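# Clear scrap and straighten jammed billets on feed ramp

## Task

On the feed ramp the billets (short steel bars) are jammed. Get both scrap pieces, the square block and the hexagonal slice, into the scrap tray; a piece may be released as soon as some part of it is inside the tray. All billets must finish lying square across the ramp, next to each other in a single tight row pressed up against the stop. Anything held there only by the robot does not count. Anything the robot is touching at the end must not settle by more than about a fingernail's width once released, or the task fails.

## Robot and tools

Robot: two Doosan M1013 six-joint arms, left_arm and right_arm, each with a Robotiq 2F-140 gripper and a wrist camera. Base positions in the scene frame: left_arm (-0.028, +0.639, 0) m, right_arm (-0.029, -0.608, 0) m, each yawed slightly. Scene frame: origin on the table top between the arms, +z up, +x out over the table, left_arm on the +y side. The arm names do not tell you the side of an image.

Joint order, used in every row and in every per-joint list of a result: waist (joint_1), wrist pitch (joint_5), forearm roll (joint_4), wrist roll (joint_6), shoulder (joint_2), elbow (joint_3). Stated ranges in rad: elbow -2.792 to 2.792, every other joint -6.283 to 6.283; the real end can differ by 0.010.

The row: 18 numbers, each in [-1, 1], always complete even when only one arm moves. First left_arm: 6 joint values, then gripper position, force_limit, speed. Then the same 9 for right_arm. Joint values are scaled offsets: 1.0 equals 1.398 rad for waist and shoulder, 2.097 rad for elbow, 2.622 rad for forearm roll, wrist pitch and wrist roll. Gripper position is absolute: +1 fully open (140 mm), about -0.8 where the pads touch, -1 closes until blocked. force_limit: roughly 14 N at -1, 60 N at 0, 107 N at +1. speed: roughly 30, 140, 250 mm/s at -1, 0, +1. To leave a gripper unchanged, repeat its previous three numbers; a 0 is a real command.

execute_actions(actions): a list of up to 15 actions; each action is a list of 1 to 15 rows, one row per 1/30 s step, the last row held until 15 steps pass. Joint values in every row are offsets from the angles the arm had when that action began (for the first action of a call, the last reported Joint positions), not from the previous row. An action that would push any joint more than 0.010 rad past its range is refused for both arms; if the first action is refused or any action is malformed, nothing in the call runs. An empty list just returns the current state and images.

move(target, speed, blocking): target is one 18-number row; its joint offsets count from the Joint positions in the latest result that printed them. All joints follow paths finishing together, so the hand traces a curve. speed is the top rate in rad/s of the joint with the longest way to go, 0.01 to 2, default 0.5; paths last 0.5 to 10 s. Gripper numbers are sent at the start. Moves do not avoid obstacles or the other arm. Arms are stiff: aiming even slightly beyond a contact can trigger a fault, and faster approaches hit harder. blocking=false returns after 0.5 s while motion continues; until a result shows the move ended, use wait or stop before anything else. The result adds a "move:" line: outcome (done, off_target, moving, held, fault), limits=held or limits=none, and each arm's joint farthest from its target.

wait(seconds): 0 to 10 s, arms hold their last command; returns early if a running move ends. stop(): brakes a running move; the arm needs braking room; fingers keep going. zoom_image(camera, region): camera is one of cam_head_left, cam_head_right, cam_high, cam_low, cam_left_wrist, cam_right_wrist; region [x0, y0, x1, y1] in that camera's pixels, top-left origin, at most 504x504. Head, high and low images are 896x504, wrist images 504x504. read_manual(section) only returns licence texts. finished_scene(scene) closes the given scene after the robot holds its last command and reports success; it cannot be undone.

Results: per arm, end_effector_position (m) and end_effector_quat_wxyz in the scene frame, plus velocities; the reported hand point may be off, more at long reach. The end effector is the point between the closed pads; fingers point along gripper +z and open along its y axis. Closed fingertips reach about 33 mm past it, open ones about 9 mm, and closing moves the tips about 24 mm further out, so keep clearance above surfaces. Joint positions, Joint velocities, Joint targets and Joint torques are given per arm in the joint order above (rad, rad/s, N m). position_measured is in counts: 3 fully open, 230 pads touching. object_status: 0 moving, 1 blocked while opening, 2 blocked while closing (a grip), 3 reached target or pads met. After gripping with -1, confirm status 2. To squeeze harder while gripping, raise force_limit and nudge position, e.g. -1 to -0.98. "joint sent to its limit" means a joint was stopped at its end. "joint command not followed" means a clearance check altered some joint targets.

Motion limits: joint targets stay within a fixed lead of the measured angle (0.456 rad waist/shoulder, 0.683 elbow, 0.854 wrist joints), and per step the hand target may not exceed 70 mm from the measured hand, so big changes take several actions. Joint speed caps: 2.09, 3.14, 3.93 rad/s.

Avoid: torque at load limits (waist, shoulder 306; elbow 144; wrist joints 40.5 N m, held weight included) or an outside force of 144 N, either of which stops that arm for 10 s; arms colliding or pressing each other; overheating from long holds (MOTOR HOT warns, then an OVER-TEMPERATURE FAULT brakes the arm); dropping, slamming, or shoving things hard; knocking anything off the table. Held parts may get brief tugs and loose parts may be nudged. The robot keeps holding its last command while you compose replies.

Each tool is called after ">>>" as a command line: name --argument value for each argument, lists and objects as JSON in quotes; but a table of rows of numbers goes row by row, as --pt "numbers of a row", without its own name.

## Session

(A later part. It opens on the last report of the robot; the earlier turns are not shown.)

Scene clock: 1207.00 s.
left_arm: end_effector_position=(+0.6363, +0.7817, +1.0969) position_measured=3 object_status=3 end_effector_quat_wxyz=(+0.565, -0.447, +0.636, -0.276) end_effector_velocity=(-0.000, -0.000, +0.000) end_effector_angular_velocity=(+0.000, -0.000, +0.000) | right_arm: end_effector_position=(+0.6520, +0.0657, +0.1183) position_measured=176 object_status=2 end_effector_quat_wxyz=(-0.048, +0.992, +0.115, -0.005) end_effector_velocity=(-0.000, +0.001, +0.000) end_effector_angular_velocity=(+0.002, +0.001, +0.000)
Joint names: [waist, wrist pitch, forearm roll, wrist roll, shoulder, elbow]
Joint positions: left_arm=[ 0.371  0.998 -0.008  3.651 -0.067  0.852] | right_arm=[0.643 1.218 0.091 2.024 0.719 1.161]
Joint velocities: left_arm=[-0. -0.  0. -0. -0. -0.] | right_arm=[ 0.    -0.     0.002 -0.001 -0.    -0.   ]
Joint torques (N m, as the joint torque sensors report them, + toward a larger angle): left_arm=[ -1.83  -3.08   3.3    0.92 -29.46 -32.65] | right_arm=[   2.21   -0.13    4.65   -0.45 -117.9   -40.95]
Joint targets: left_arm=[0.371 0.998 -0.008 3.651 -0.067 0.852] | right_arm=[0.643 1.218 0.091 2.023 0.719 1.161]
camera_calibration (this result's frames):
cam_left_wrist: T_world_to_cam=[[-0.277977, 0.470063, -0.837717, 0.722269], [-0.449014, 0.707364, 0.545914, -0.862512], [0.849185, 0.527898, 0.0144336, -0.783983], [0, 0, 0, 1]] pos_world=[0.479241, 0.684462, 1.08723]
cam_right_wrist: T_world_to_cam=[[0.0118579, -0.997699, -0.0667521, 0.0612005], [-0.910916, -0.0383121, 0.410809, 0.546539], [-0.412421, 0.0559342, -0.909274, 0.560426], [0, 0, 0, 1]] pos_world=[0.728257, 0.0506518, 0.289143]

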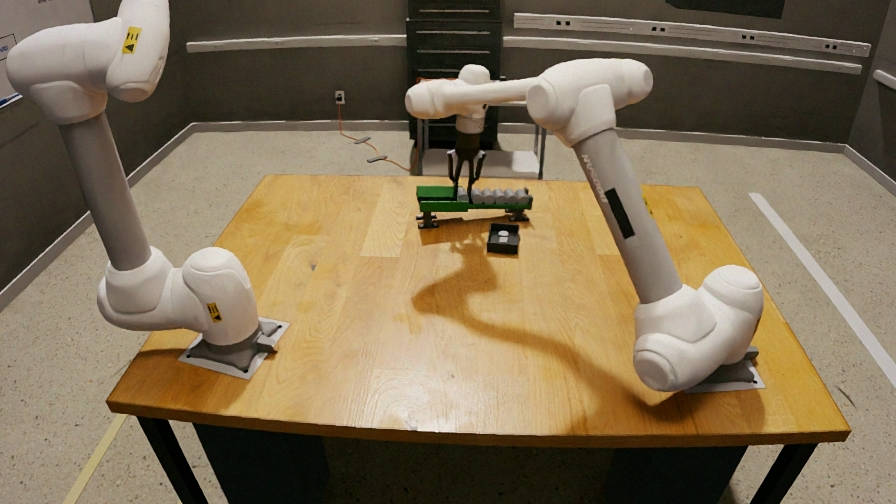

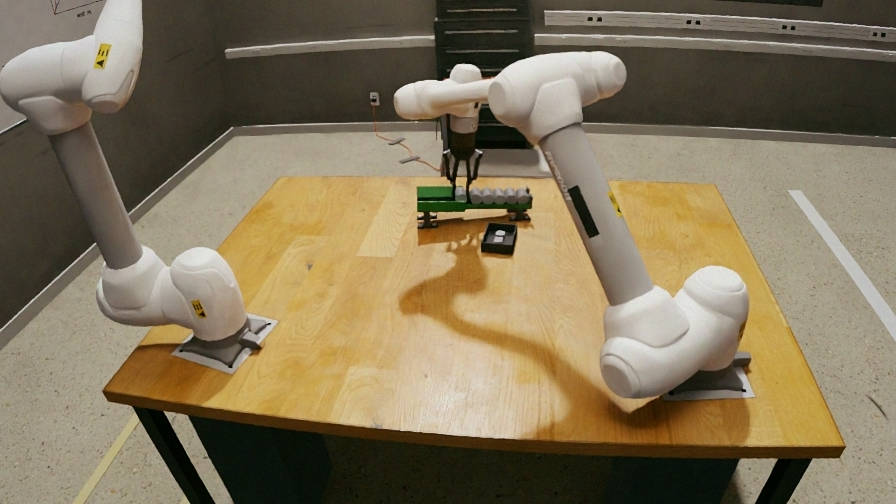

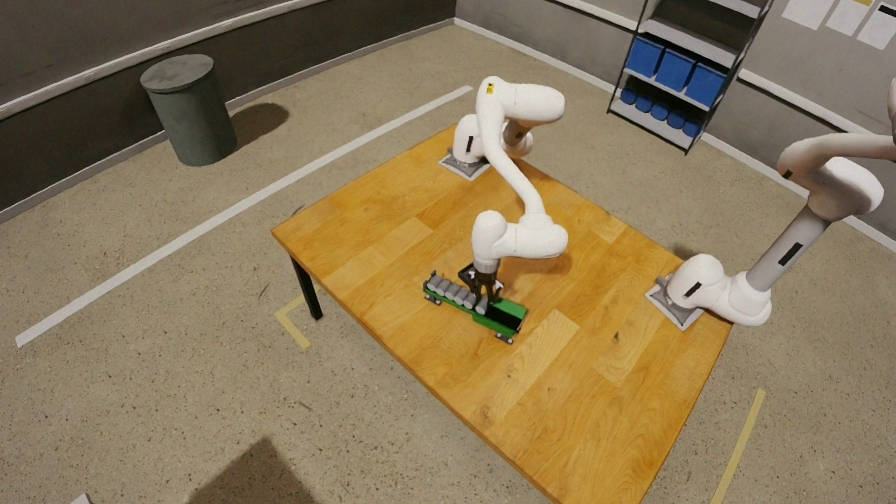

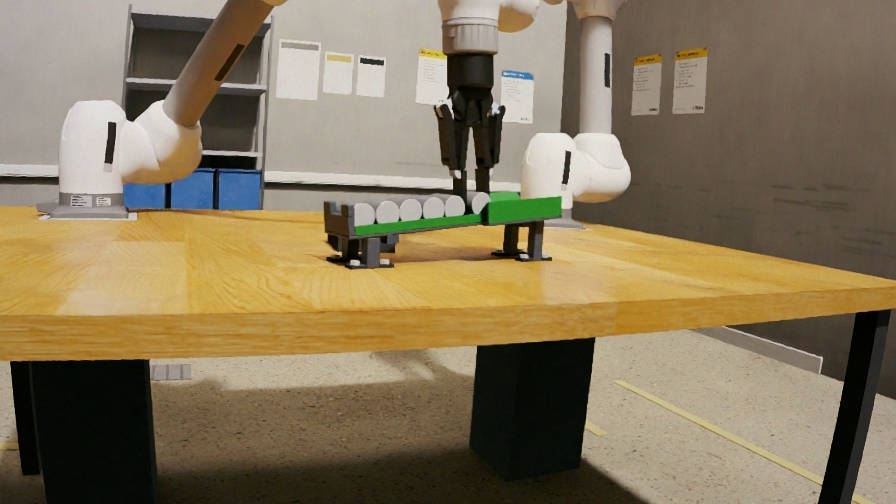

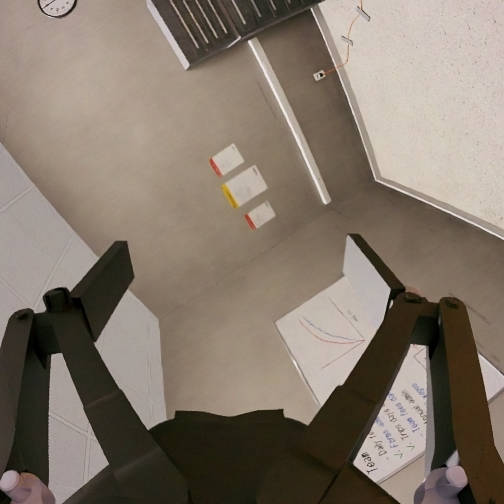

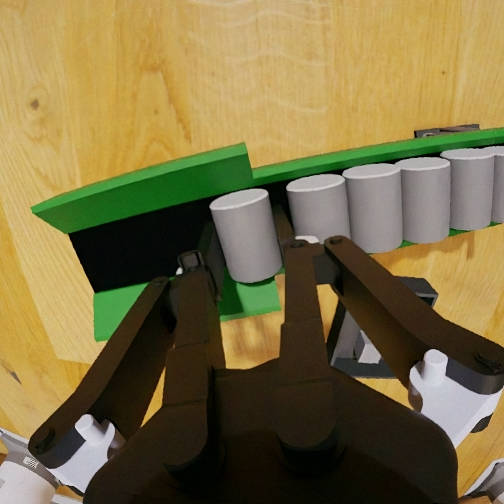

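>>> execute_actions --actions '[[[0,0,0,0,0,0,1,0,0, 0.000017,-0.000143,0.000004,-0.000004,0.000115,0.000102,-1,0.2,-0.8],[0,0,0,0,0,0,1,0,0, 0.000035,-0.000286,0.000009,-0.000009,0.000231,0.000203,-1,0.2,-0.8],[0,0,0,0,0,0,1,0,0, 0.000052,-0.000429,0.000013,-0.000013,0.000346,0.000305,-1,0.2,-0.8],[0,0,0,0,0,0,1,0,0, 0.000052,-0.000429,0.000013,-0.000013,0.000346,0.000305,-0.28,0.2,-0.9]]]'

>>> move --target '[0,0,0,0,0,0,1,0,0, -0.002913,0.024580,-0.000661,0.000749,-0.018133,-0.018602,-0.28,0.2,-0.9]' --speed 0.09

Scene clock: 1218.97 s.
left_arm: end_effector_position=(+0.6363, +0.7817, +1.0969) position_measured=3 object_status=3 end_effector_quat_wxyz=(+0.565, -0.447, +0.636, -0.276) end_effector_velocity=(+0.000, +0.001, +0.000) end_effector_angular_velocity=(-0.000, -0.001, +0.002) | right_arm: end_effector_position=(+0.6520, +0.0658, +0.1176) position_measured=164 object_status=0 end_effector_quat_wxyz=(-0.048, +0.992, +0.115, -0.005) end_effector_velocity=(+0.000, +0.000, +0.001) end_effector_angular_velocity=(-0.000, +0.000, -0.001)
Joint names: [waist, wrist pitch, forearm roll, wrist roll, shoulder, elbow]
Joint positions: left_arm=[ 0.371  0.998 -0.008  3.651 -0.067  0.852] | right_arm=[0.643 1.217 0.091 2.024 0.719 1.162]
Joint velocities: left_arm=[ 0.002 -0.002 -0.001 -0.     0.     0.001] | right_arm=[ 0.     0.001 -0.     0.002  0.    -0.001]
Joint torques (N m, as the joint torque sensors report them, + toward a larger angle): left_arm=[ -2.56  -2.97   3.44   0.77 -29.68 -33.05] | right_arm=[   2.5    -0.07    4.72   -0.22 -112.25  -38.25]
Joint targets: left_arm=[0.371 0.998 -0.008 3.651 -0.067 0.852] | right_arm=[0.643 1.217 0.091 2.024 0.719 1.162]
camera_calibration (this result's frames):
cam_left_wrist: T_world_to_cam=[[-0.277978, 0.470063, -0.837717, 0.722269], [-0.449014, 0.707364, 0.545914, -0.862512], [0.849185, 0.527898, 0.0144333, -0.783983], [0, 0, 0, 1]] pos_world=[0.479241, 0.684462, 1.08723]
cam_right_wrist: T_world_to_cam=[[0.0119122, -0.997696, -0.0667917, 0.0612095], [-0.910919, -0.0383773, 0.410797, 0.546851], [-0.412414, 0.0559484, -0.909277, 0.559691], [0, 0, 0, 1]] pos_world=[0.728232, 0.0507413, 0.288357]

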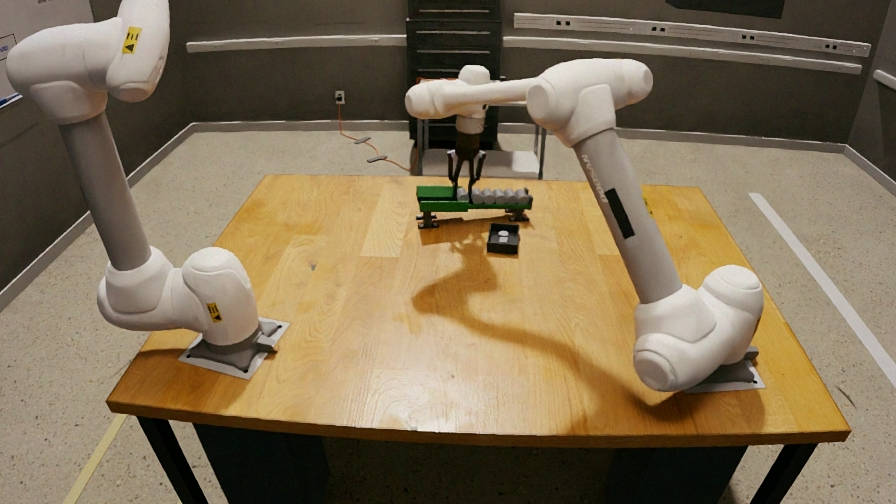

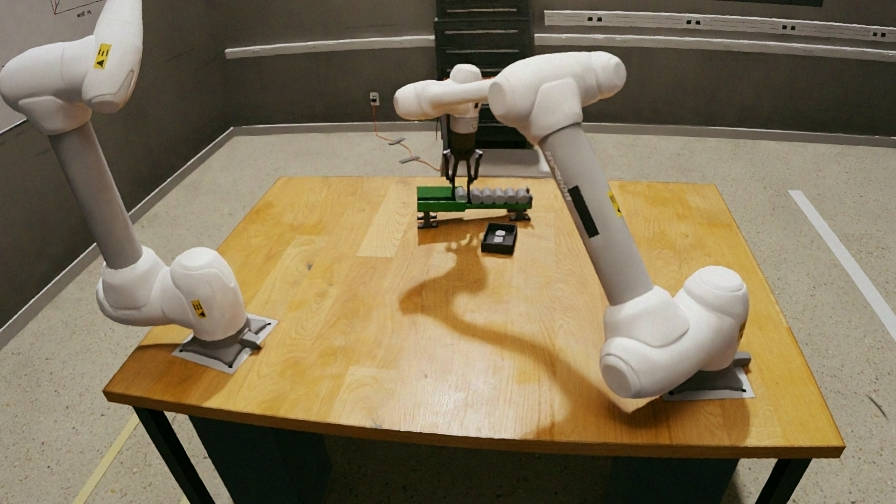

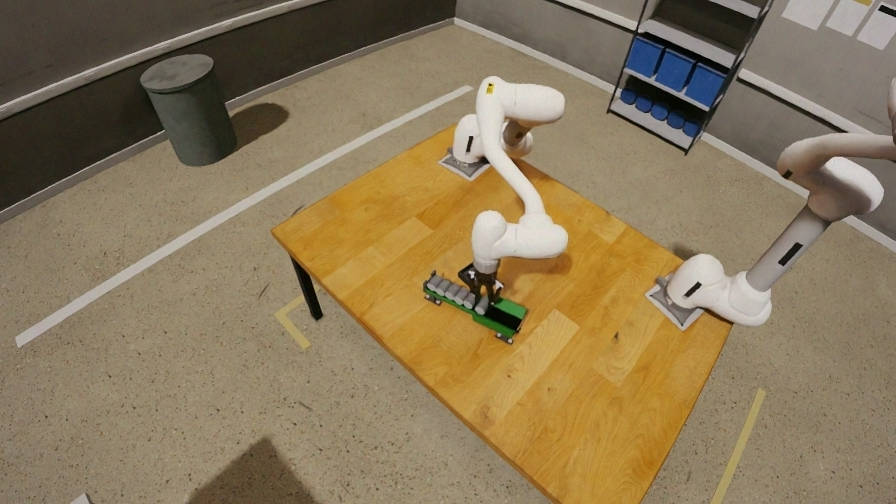

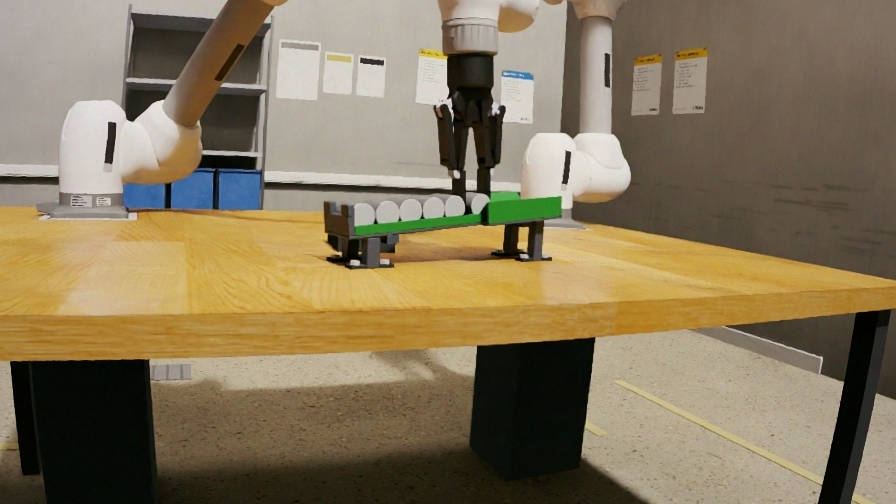

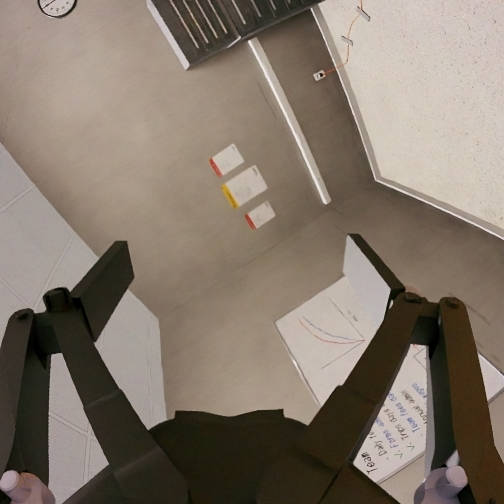

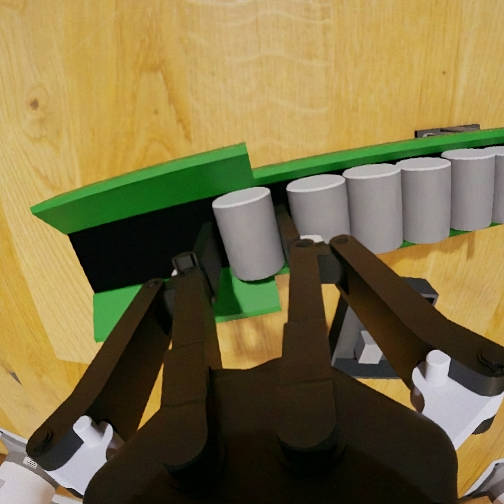

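Scene clock: 1220.00 s.
left_arm: end_effector_position=(+0.6363, +0.7817, +1.0969) position_measured=3 object_status=3 end_effector_quat_wxyz=(+0.565, -0.447, +0.636, -0.276) end_effector_velocity=(+0.000, -0.000, +0.001) end_effector_angular_velocity=(+0.001, -0.002, -0.000) | right_arm: end_effector_position=(+0.6530, +0.0617, +0.1623) position_measured=164 object_status=3 end_effector_quat_wxyz=(-0.048, +0.992, +0.115, -0.005) end_effector_velocity=(-0.000, -0.001, +0.000) end_effector_angular_velocity=(-0.000, -0.000, +0.000)
Joint names: [waist, wrist pitch, forearm roll, wrist roll, shoulder, elbow]
Joint positions: left_arm=[ 0.371  0.998 -0.008  3.651 -0.067  0.852] | right_arm=[0.639 1.281 0.089 2.026 0.694 1.123]
Joint velocities: left_arm=[-0.001 -0.002  0.001 -0.    -0.    -0.   ] | right_arm=[-0.    -0.    -0.    -0.001 -0.001  0.001]
Joint torques (N m, as the joint torque sensors report them, + toward a larger angle): left_arm=[ -2.16  -3.     3.26   1.06 -28.81 -32.42] | right_arm=[   2.41   -0.09    4.56   -0.41 -111.86  -39.17]
Joint targets: left_arm=[0.371 0.998 -0.008 3.651 -0.067 0.852] | right_arm=[0.639 1.281 0.089 2.026 0.694 1.123]
move: done; limits=none; left_arm: farthest joint: the waist, 0.000 radians from its target (0.000 radians at the start); right_arm: farthest joint: the waist, 0.000 radians from its target (0.004 radians at the start)
camera_calibration (this result's frames):
cam_left_wrist: T_world_to_cam=[[-0.277977, 0.470063, -0.837717, 0.722269], [-0.449014, 0.707364, 0.545914, -0.862512], [0.849185, 0.527898, 0.0144337, -0.783983], [0, 0, 0, 1]] pos_world=[0.479241, 0.684462, 1.08723]
cam_right_wrist: T_world_to_cam=[[0.011938, -0.997697, -0.0667695, 0.06], [-0.910913, -0.0383923, 0.410808, 0.529229], [-0.412425, 0.055917, -0.909274, 0.601051], [0, 0, 0, 1]] pos_world=[0.729254, 0.0465712, 0.333114]

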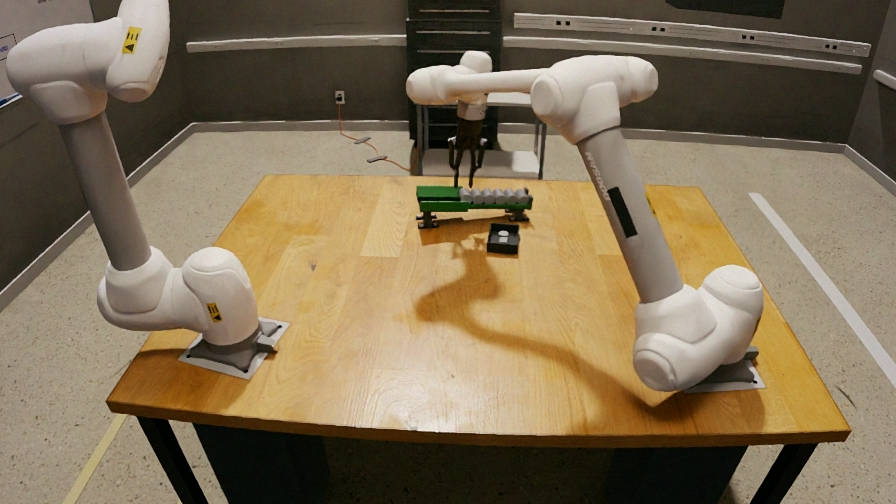

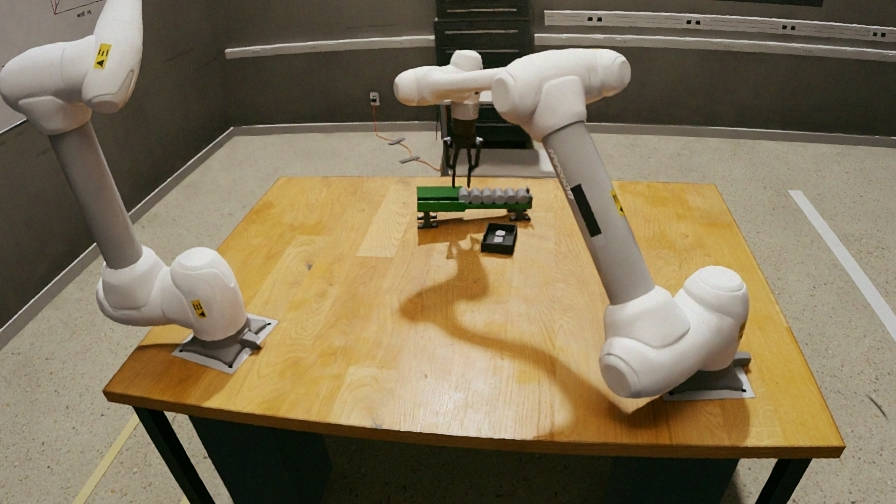

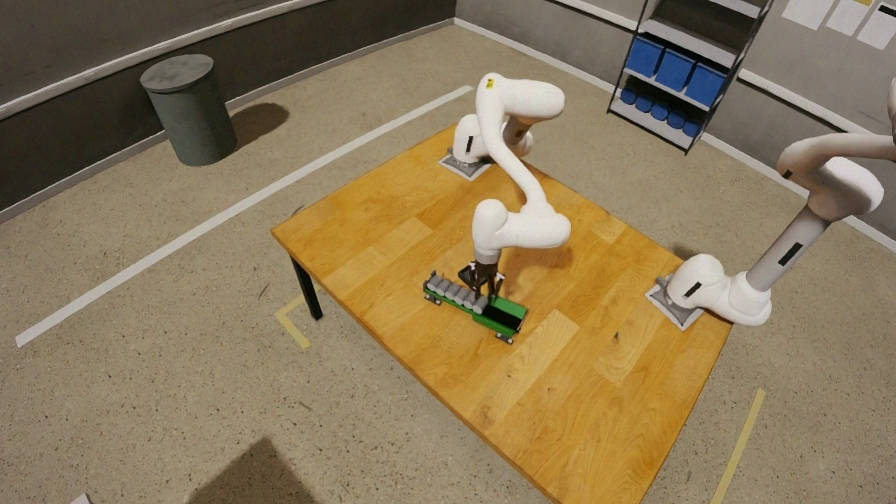

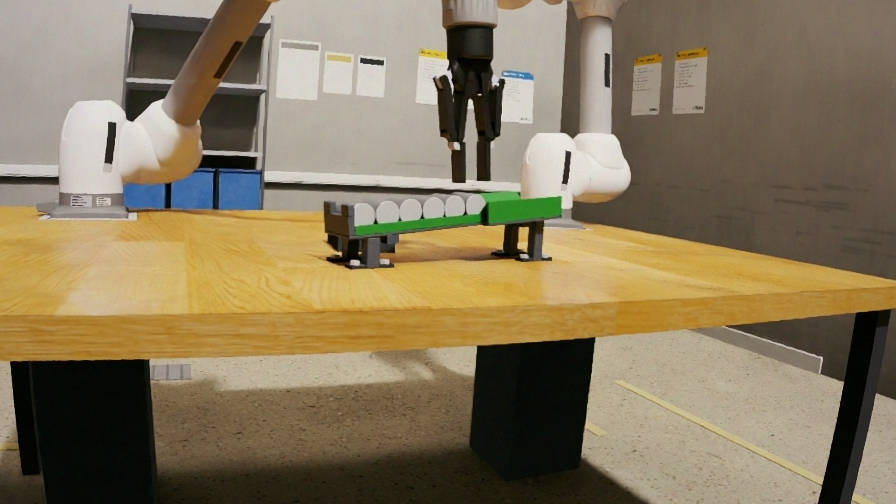

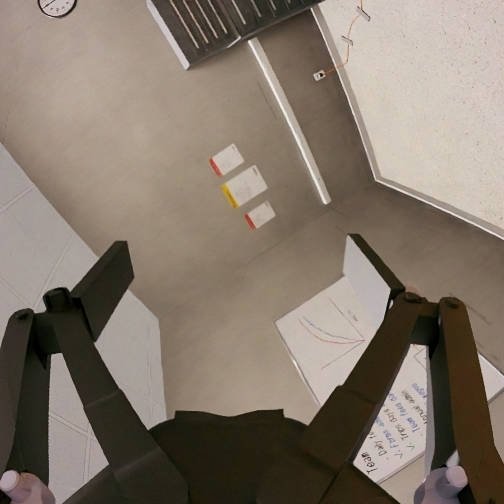

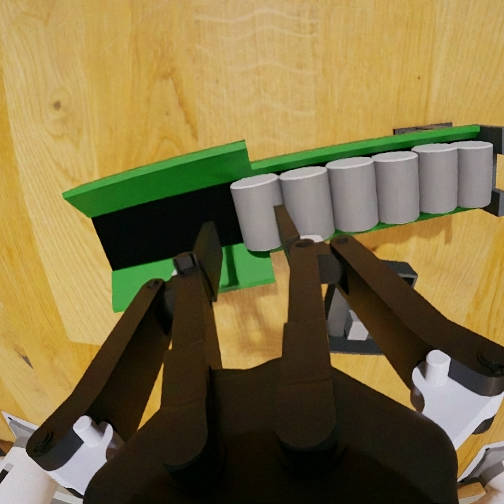

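>>> execute_actions --actions '[]'

>>> zoom_image --camera "cam_right_wrist" --region '[220, 110, 504, 270]'

>>> zoom_image --camera "cam_low" --region '[315, 170, 515, 260]'

>>> zoom_image --camera "cam_head_left" --region '[405, 170, 545, 265]'

Scene clock: 1224.07 s.
left_arm: end_effector_position=(+0.6363, +0.7817, +1.0969) position_measured=3 object_status=3 end_effector_quat_wxyz=(+0.565, -0.447, +0.636, -0.276) end_effector_velocity=(-0.000, +0.001, -0.001) end_effector_angular_velocity=(-0.000, +0.001, +0.002) | right_arm: end_effector_position=(+0.6530, +0.0617, +0.1623) position_measured=164 object_status=3 end_effector_quat_wxyz=(-0.048, +0.992, +0.115, -0.005) end_effector_velocity=(+0.000, +0.001, +0.001) end_effector_angular_velocity=(+0.002, -0.000, +0.000)
Joint names: [waist, wrist pitch, forearm roll, wrist roll, shoulder, elbow]
Joint positions: left_arm=[ 0.371  0.998 -0.008  3.651 -0.067  0.852] | right_arm=[0.639 1.281 0.089 2.026 0.694 1.123]
Joint velocities: left_arm=[ 0.002  0.001 -0.    -0.    -0.     0.001] | right_arm=[-0.    -0.001  0.001 -0.001 -0.    -0.001]
Joint torques (N m, as the joint torque sensors report them, + toward a larger angle): left_arm=[ -2.86  -2.92   3.18   0.93 -28.18 -32.22] | right_arm=[   2.18   -0.07    4.69   -0.47 -111.38  -39.07]
Joint targets: left_arm=[0.371 0.998 -0.008 3.651 -0.067 0.852] | right_arm=[0.639 1.281 0.089 2.026 0.694 1.123]
camera_calibration (this result's frames):
cam_left_wrist: T_world_to_cam=[[-0.277977, 0.470063, -0.837717, 0.722269], [-0.449014, 0.707364, 0.545914, -0.862512], [0.849185, 0.527898, 0.0144336, -0.783983], [0, 0, 0, 1]] pos_world=[0.479241, 0.684462, 1.08723]
cam_right_wrist: T_world_to_cam=[[0.011938, -0.997695, -0.0667983, 0.0600115], [-0.910927, -0.0384023, 0.410776, 0.529236], [-0.412394, 0.0559446, -0.909286, 0.601071], [0, 0, 0, 1]] pos_world=[0.729257, 0.0465704, 0.333156]

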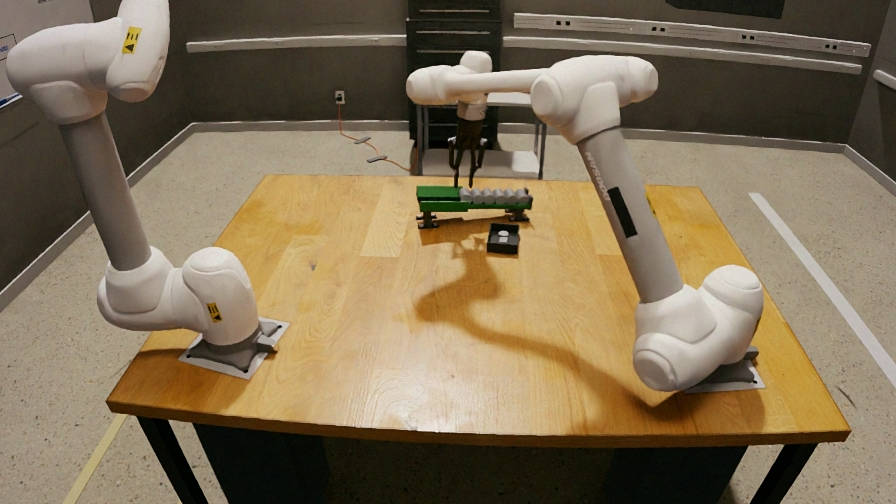

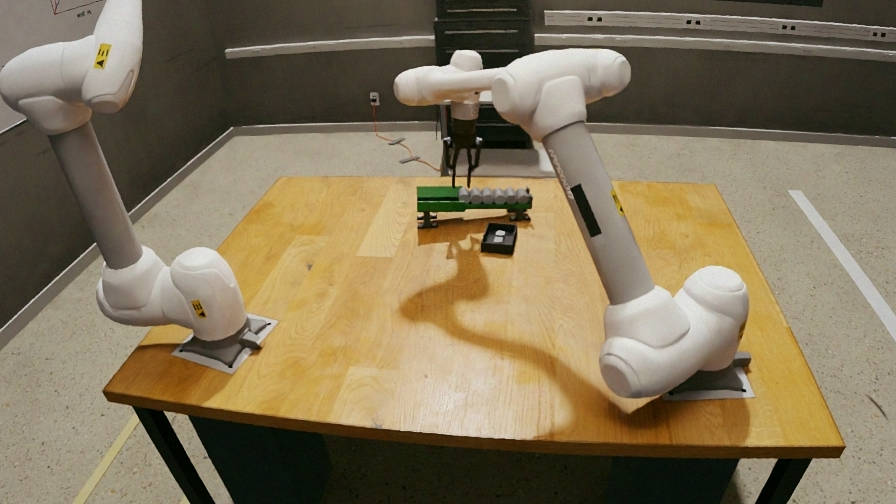

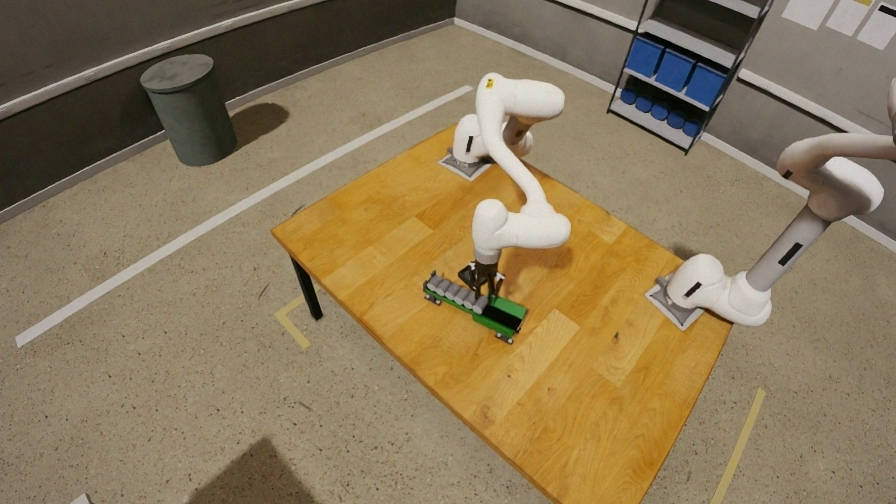

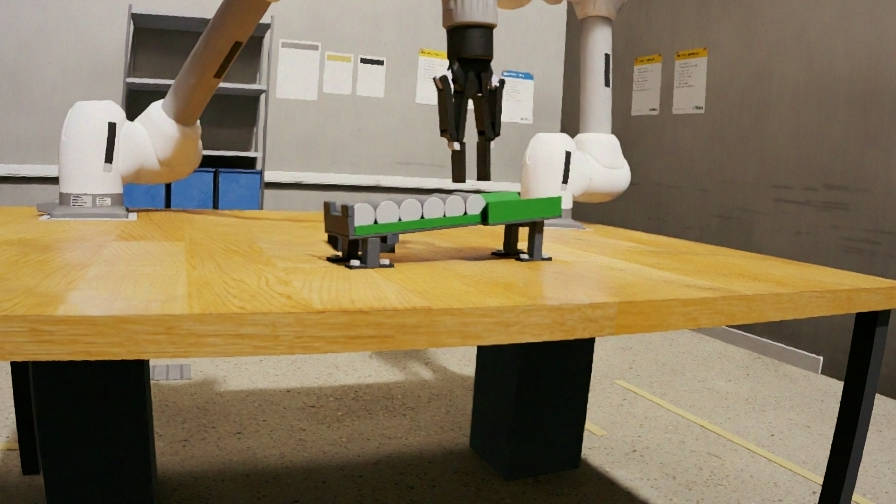

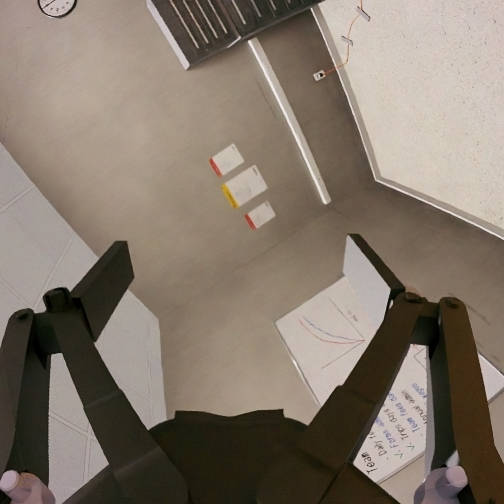

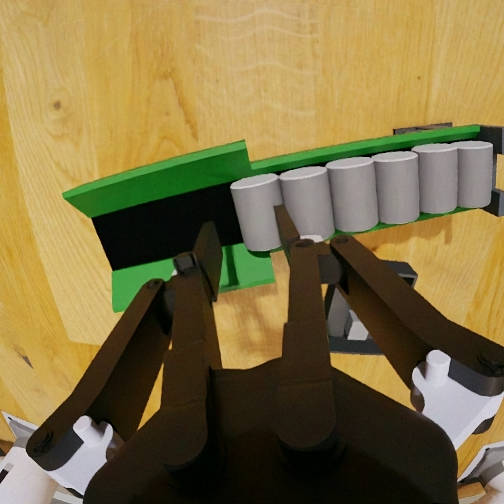

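Region (220, 110, 504, 270) of cam_right_wrist's 504x504 image, scaled by 1.775, with more detail than that image has; it fills the top 284 rows of this view, and the rest is white.

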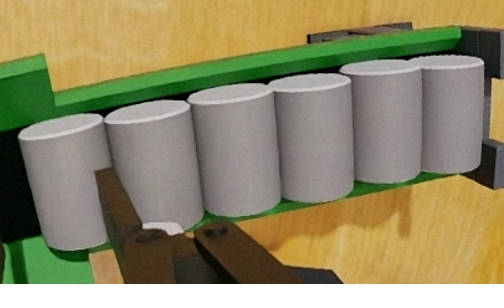

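Region (315, 170, 515, 260) of cam_low's 896x504 image, scaled by 2.520, with more detail than that image has; it fills the top 227 rows of this view, and the rest is white.

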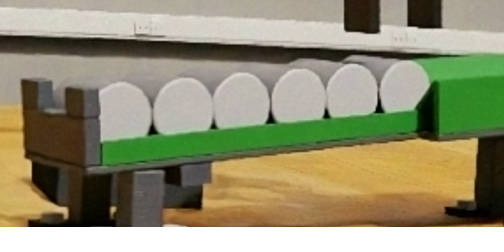

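Region (405, 170, 545, 265) of cam_head_left's 896x504 image, scaled by 3.600, with more detail than that image has; it fills the top 342 rows of this view, and the rest is white.

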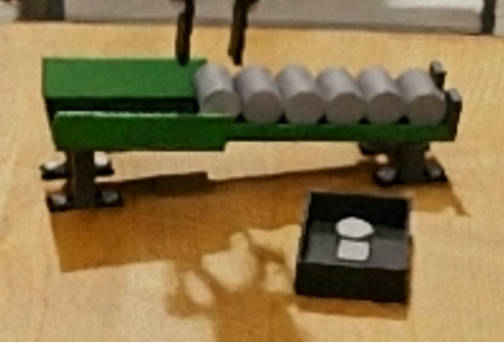

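All six billets lie tight and straight against the stop, and both scrap pieces are in the tray.

>>> finished_scene --scene 1

The scene is finished: the task was done.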